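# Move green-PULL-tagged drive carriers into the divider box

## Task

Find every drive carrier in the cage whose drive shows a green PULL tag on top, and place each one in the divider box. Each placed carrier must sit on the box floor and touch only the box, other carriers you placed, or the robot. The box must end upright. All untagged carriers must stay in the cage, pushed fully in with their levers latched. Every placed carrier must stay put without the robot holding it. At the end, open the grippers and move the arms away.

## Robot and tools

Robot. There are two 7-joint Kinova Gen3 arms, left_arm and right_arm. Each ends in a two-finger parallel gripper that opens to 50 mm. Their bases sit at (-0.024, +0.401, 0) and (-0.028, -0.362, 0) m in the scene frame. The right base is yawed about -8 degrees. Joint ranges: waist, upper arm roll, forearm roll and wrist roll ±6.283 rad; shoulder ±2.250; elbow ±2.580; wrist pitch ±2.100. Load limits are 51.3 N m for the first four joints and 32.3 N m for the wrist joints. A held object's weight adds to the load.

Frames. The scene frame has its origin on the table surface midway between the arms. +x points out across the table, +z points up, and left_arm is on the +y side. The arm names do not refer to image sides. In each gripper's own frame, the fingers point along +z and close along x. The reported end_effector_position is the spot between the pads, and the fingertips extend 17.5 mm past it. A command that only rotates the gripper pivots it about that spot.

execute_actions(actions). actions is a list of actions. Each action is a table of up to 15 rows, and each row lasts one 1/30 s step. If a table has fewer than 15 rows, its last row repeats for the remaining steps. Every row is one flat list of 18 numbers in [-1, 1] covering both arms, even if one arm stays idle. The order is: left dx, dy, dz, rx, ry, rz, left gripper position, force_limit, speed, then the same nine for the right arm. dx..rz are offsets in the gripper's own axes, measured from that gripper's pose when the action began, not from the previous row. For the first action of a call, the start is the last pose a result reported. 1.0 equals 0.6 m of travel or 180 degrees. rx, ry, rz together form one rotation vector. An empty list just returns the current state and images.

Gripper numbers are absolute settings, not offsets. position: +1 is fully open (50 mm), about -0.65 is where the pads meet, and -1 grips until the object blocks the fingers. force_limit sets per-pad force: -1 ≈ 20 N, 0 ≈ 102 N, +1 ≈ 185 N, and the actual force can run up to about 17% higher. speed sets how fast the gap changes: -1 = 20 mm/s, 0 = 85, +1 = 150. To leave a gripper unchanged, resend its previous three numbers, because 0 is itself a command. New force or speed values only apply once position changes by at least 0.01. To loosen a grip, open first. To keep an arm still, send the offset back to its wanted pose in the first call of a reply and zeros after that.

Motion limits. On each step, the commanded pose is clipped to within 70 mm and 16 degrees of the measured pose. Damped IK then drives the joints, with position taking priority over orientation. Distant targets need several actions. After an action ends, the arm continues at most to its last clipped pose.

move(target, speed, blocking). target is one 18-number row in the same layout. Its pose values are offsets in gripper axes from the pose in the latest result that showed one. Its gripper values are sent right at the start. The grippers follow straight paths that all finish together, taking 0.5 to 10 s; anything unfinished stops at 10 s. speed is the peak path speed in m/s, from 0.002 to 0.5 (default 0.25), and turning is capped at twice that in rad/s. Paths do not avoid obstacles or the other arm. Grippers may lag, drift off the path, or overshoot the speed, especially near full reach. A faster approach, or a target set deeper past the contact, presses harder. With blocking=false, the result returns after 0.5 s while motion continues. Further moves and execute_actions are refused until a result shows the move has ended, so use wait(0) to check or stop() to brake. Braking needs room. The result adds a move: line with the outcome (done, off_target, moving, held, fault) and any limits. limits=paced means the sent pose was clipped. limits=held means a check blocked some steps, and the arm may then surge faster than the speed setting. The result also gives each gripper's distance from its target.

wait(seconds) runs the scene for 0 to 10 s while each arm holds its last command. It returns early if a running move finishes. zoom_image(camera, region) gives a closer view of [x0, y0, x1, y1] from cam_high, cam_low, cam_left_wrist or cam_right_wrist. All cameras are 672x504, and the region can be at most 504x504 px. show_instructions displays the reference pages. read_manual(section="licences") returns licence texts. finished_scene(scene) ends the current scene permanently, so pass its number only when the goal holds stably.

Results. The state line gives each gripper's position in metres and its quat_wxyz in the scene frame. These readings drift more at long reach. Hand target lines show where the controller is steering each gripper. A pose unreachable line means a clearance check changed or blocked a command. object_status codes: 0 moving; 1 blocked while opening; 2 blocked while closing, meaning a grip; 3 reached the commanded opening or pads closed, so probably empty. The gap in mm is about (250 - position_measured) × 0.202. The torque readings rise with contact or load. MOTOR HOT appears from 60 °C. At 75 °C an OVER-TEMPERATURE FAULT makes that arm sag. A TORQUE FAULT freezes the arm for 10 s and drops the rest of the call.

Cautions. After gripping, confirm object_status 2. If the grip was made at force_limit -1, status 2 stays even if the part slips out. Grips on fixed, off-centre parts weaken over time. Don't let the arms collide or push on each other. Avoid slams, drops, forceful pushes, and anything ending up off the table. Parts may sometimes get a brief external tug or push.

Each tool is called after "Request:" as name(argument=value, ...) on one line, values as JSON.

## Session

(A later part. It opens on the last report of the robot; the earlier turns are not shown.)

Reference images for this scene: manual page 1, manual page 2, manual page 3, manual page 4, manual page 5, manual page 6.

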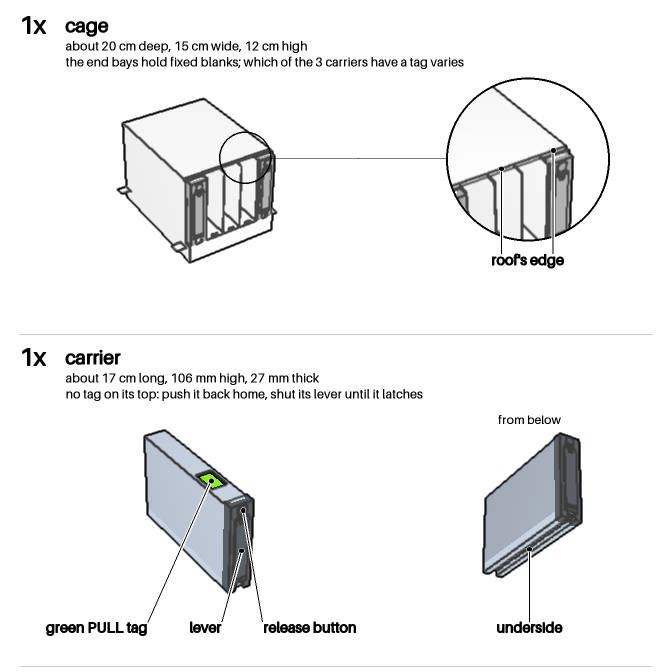

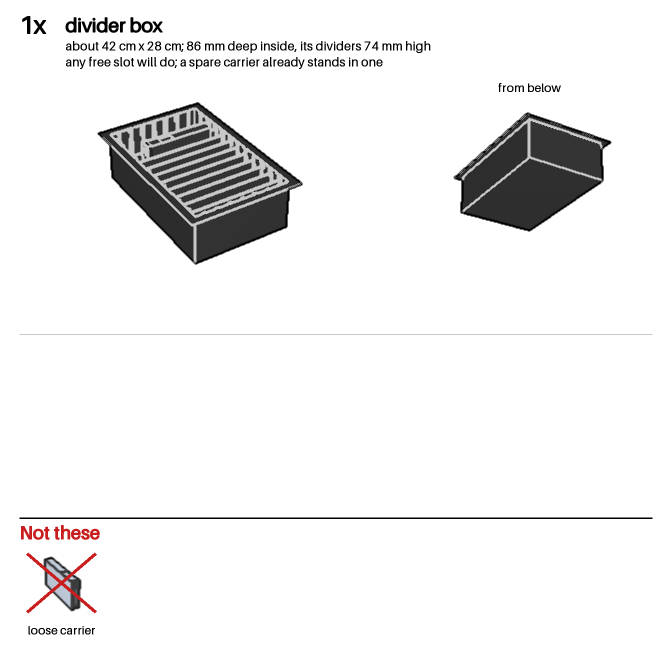

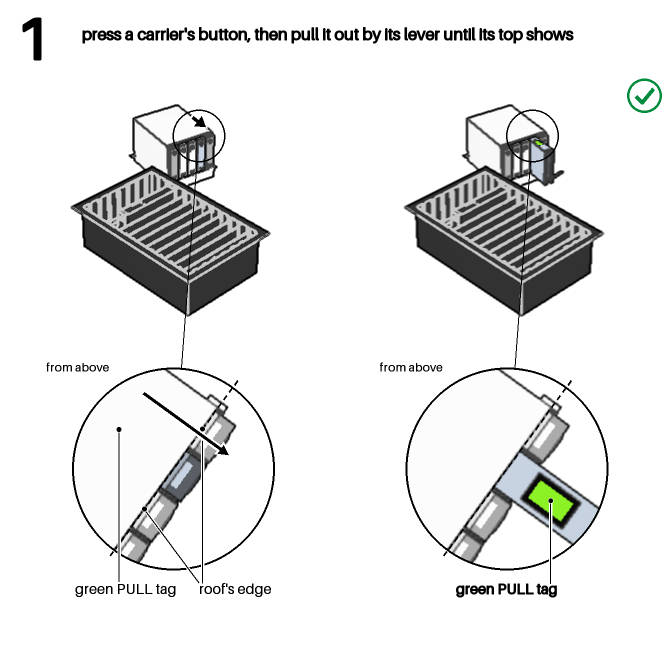

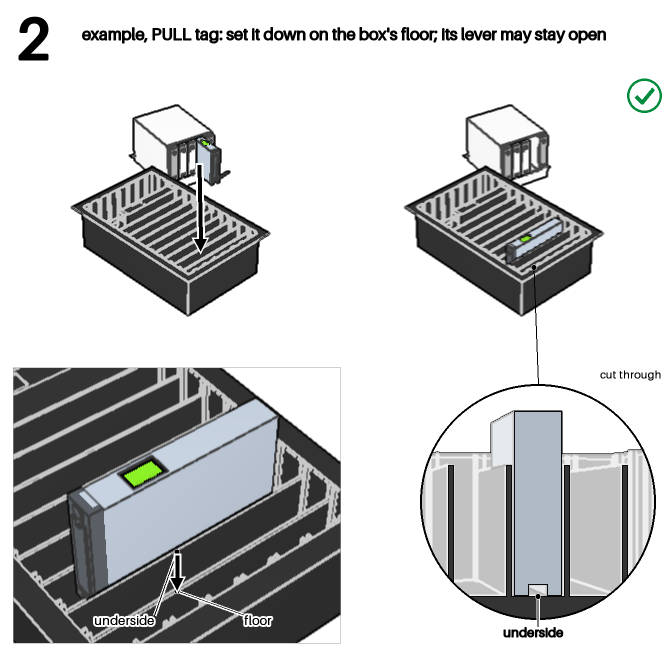

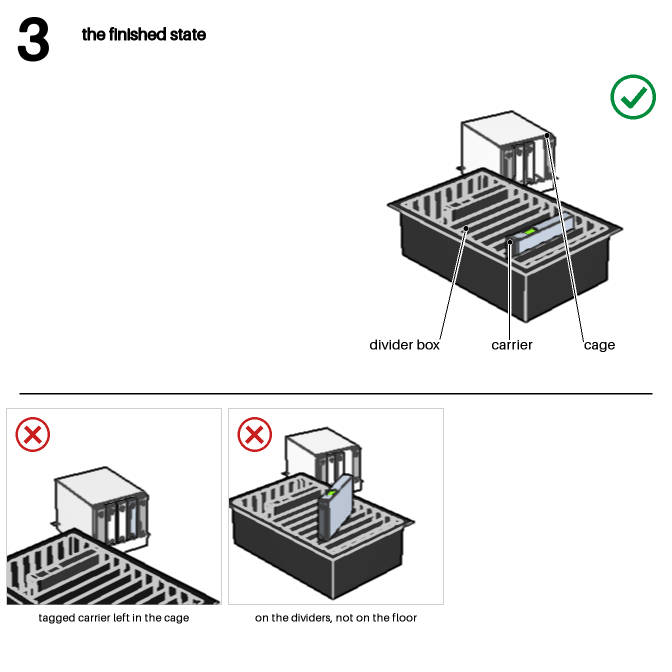

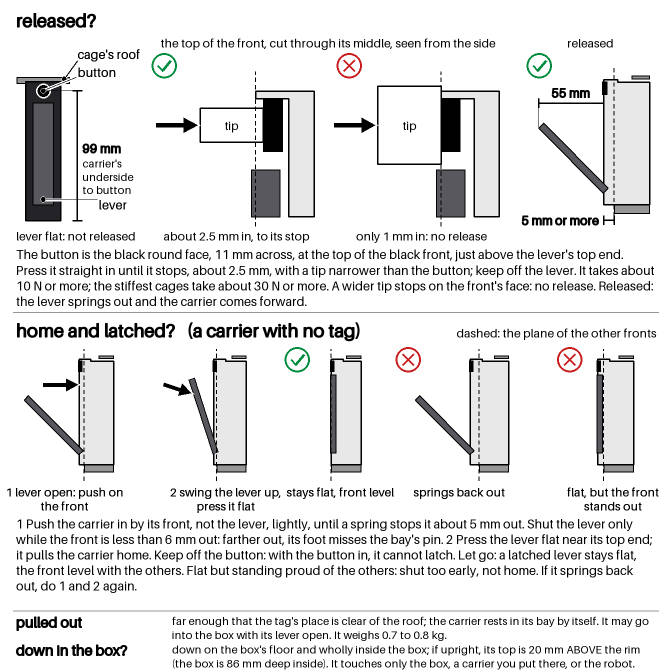

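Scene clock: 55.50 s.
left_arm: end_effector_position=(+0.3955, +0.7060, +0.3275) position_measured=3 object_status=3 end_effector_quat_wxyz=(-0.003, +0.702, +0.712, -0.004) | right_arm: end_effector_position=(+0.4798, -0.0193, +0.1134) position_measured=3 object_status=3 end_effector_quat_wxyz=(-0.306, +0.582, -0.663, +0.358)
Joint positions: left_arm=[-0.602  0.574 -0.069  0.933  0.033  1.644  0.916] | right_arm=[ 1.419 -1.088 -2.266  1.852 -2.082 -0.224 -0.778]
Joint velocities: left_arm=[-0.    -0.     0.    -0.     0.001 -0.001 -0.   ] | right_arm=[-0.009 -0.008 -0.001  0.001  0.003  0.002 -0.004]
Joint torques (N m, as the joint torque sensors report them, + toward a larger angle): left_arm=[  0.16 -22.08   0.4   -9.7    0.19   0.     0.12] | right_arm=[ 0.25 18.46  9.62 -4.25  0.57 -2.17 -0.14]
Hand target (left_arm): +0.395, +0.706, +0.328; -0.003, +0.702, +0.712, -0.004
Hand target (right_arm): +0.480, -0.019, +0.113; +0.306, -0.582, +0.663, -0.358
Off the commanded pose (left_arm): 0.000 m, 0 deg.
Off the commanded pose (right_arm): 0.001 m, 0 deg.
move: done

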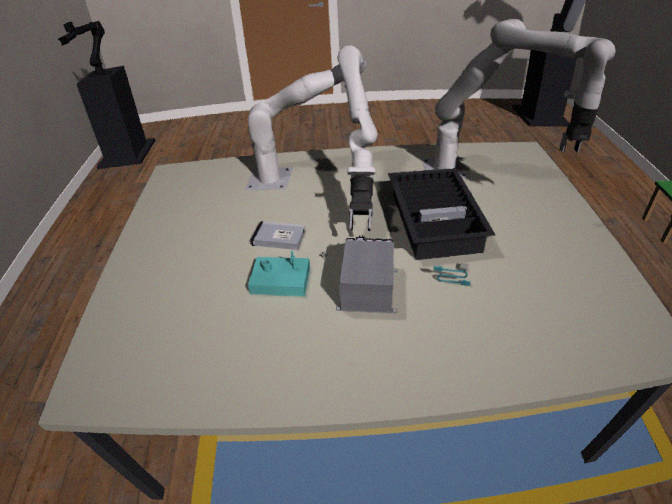

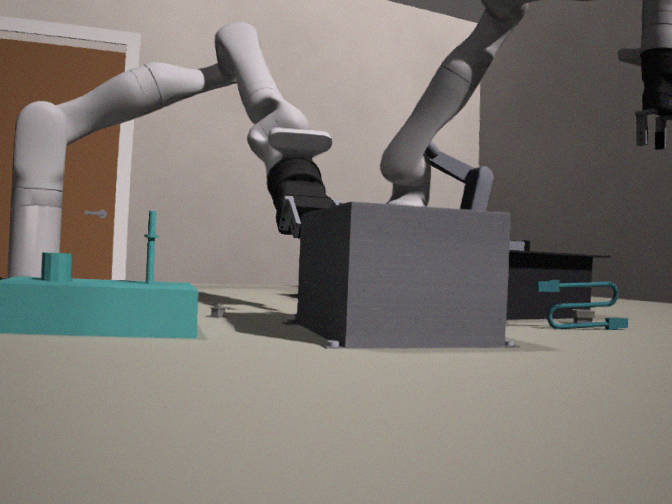

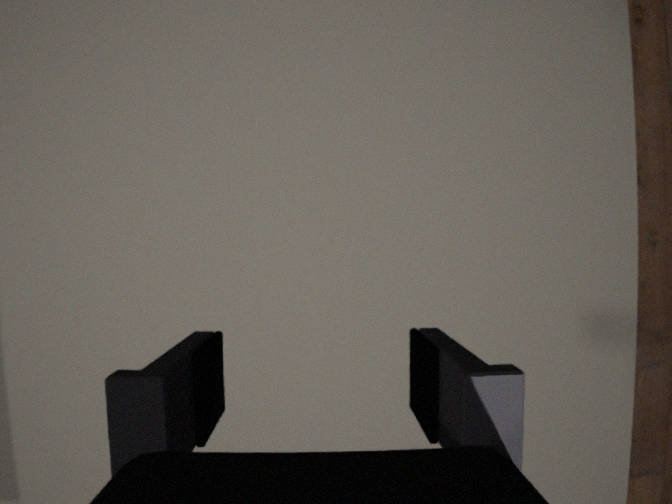

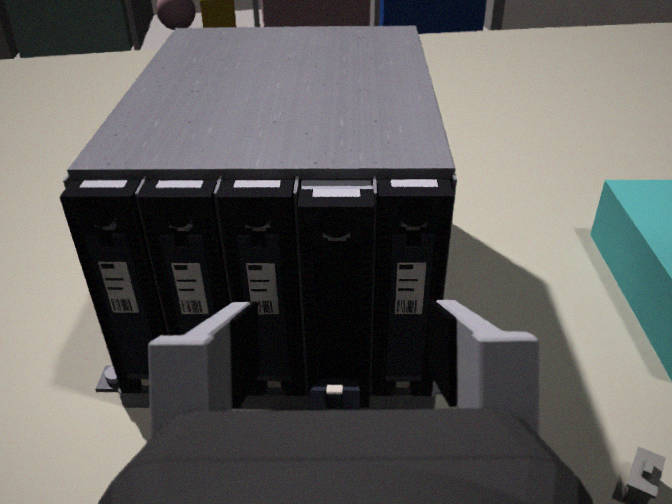

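Request:
move(target=[0,0,0,0,0,0,1,0,0, -0.005,0.04,0.085,0,0,0,1,0,0], speed=0.08)

Request:
move(target=[0,0,0,0,0,0,1,0,0, 0,0,0,0,0,0,-1,0,0])

Request:
move(target=[0,0,0,0,0,0,1,0,0, 0,0.053,-0.075,0,0,0,-1,0,0], speed=0.05)

Scene clock: 58.27 s.
left_arm: end_effector_position=(+0.3955, +0.7060, +0.3275) position_measured=3 object_status=3 end_effector_quat_wxyz=(-0.003, +0.702, +0.712, -0.004) | right_arm: end_effector_position=(+0.5089, -0.0203, +0.0655) position_measured=3 object_status=3 end_effector_quat_wxyz=(-0.306, +0.581, -0.664, +0.357)
Joint positions: left_arm=[-0.602  0.574 -0.069  0.933  0.033  1.644  0.916] | right_arm=[ 1.459 -1.256 -2.212  1.788 -2.082 -0.107 -0.869]
Joint velocities: left_arm=[ 0.    -0.     0.     0.     0.001  0.001  0.   ] | right_arm=[ 0.001 -0.009  0.001 -0.     0.     0.002 -0.002]
Joint torques (N m, as the joint torque sensors report them, + toward a larger angle): left_arm=[  0.06 -22.11   0.33  -9.68   0.18  -0.15   0.05] | right_arm=[-0.27 19.41 10.55 -2.63  0.41 -2.32  0.04]
Hand target (left_arm): +0.395, +0.706, +0.328; -0.003, +0.702, +0.712, -0.004
Hand target (right_arm): +0.509, -0.020, +0.065; +0.306, -0.581, +0.664, -0.358
Off the commanded pose (left_arm): 0.000 m, 0 deg.
Off the commanded pose (right_arm): 0.001 m, 0 deg.
move: done

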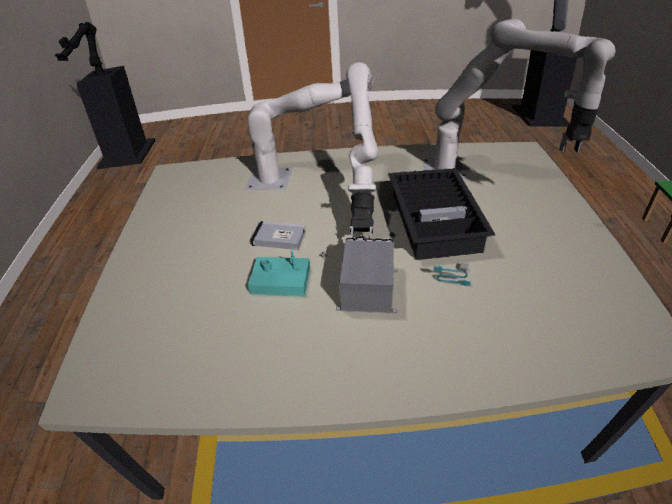

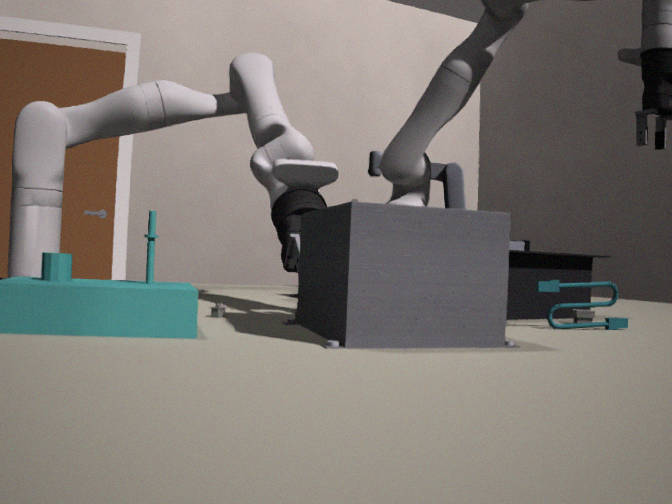

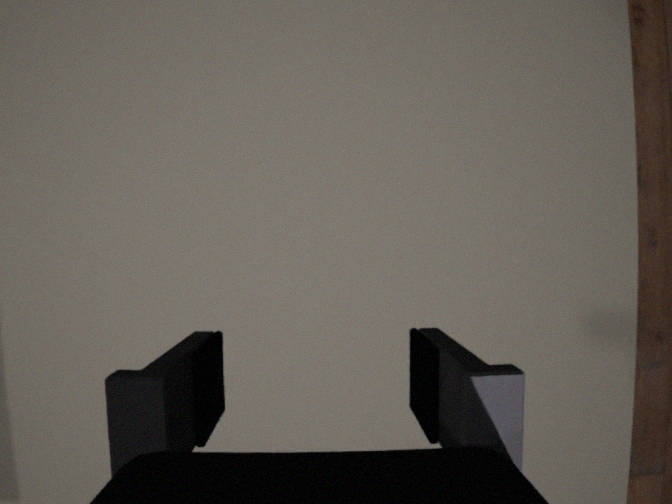

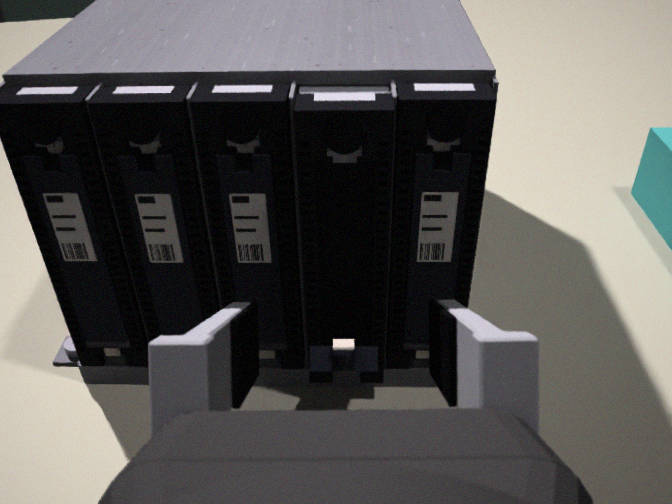

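Scene clock: 58.90 s.
left_arm: end_effector_position=(+0.3955, +0.7060, +0.3275) position_measured=3 object_status=3 end_effector_quat_wxyz=(-0.003, +0.702, +0.712, -0.004) | right_arm: end_effector_position=(+0.5089, -0.0204, +0.0655) position_measured=175 object_status=2 end_effector_quat_wxyz=(-0.306, +0.581, -0.664, +0.358)
Joint positions: left_arm=[-0.602  0.574 -0.069  0.933  0.033  1.644  0.916] | right_arm=[ 1.459 -1.256 -2.212  1.788 -2.082 -0.107 -0.869]
Joint velocities: left_arm=[-0.002 -0.001  0.    -0.    -0.     0.001  0.001] | right_arm=[ 0.001 -0.     0.    -0.001  0.     0.001 -0.   ]
Joint torques (N m, as the joint torque sensors report them, + toward a larger angle): left_arm=[  0.24 -22.02   0.26  -9.65   0.26  -0.06   0.03] | right_arm=[-0.14 19.42 10.38 -2.77  0.21 -2.22 -0.15]
Hand target (left_arm): +0.395, +0.706, +0.328; -0.003, +0.702, +0.712, -0.004
Hand target (right_arm): +0.509, -0.020, +0.065; +0.306, -0.581, +0.664, -0.357
Off the commanded pose (left_arm): 0.000 m, 0 deg.
Off the commanded pose (right_arm): 0.000 m, 0 deg.
move: done

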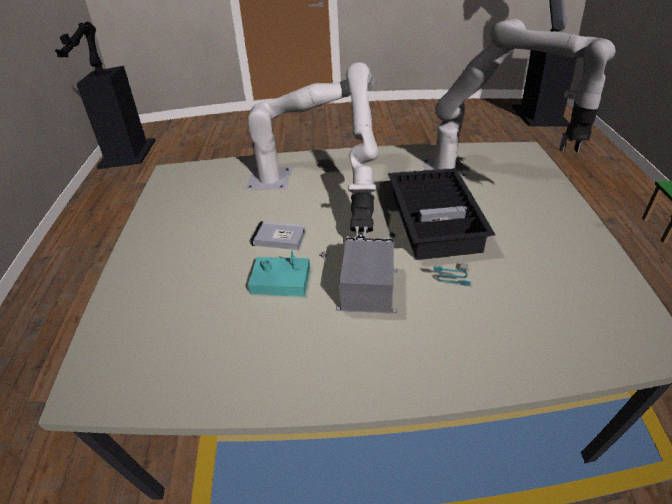

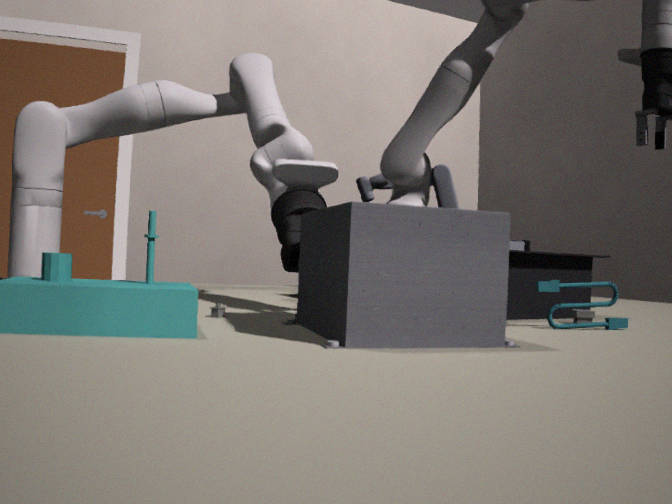

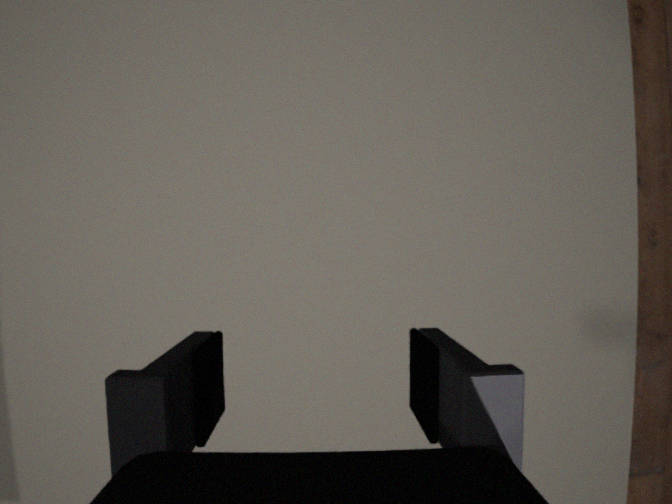

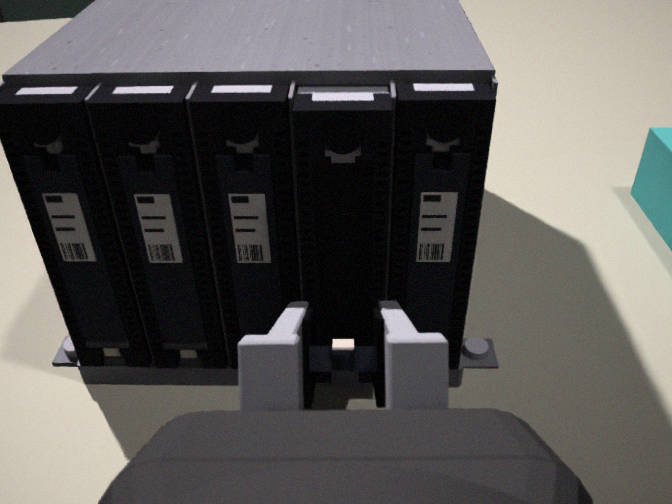

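Scene clock: 60.27 s.
left_arm: end_effector_position=(+0.3955, +0.7060, +0.3275) position_measured=3 object_status=3 end_effector_quat_wxyz=(-0.003, +0.702, +0.712, -0.004) | right_arm: end_effector_position=(+0.4556, -0.0130, +0.0653) position_measured=175 object_status=2 end_effector_quat_wxyz=(-0.307, +0.581, -0.663, +0.358)
Joint positions: left_arm=[-0.602  0.574 -0.069  0.933  0.033  1.644  0.916] | right_arm=[ 1.346 -1.229 -2.244  1.86  -2.117 -0.172 -0.894]
Joint velocities: left_arm=[ 0.     0.    -0.    -0.     0.     0.001  0.   ] | right_arm=[-0.001  0.001 -0.001  0.002  0.001 -0.001 -0.001]
Joint torques (N m, as the joint torque sensors report them, + toward a larger angle): left_arm=[  0.34 -22.06   0.4   -9.78   0.18  -0.05   0.04] | right_arm=[-0.81 18.42  9.2  -0.97  0.09 -1.95 -0.49]
Hand target (left_arm): +0.395, +0.706, +0.328; -0.003, +0.702, +0.712, -0.004
Hand target (right_arm): +0.454, -0.013, +0.064; +0.306, -0.581, +0.664, -0.358
Off the commanded pose (left_arm): 0.000 m, 0 deg.
Off the commanded pose (right_arm): 0.002 m, 0 deg.
move: done

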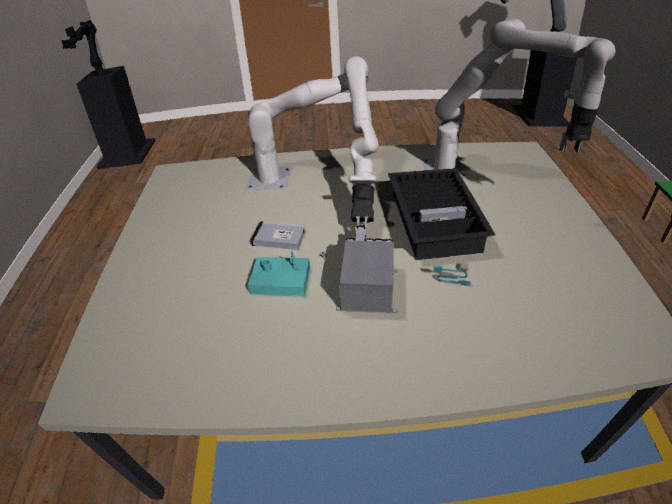

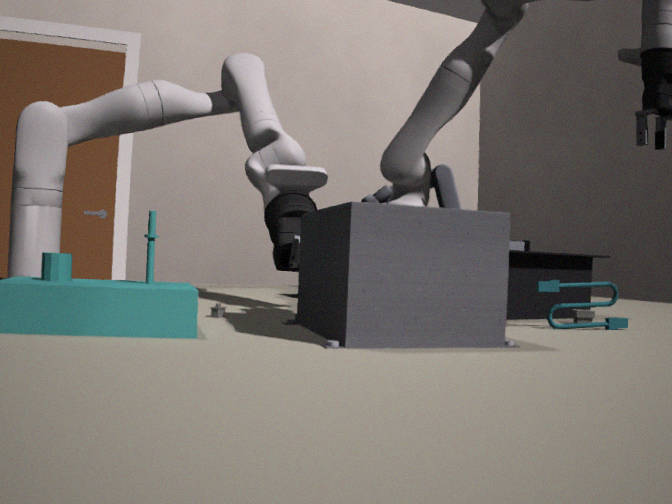

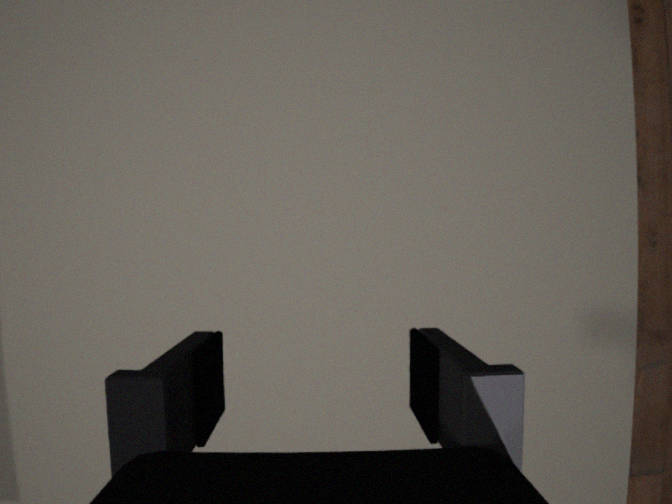

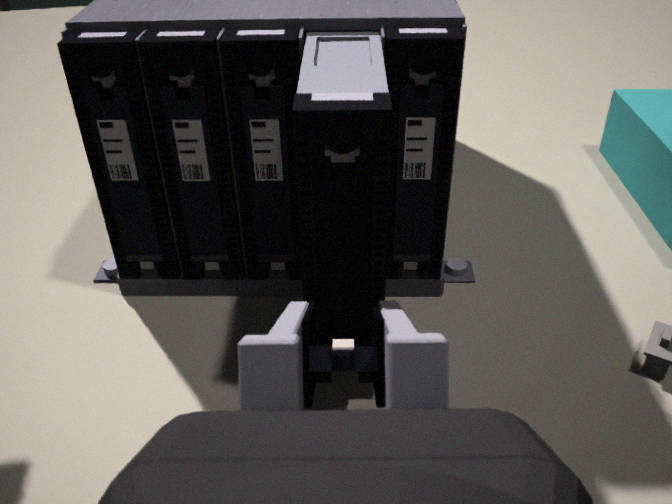

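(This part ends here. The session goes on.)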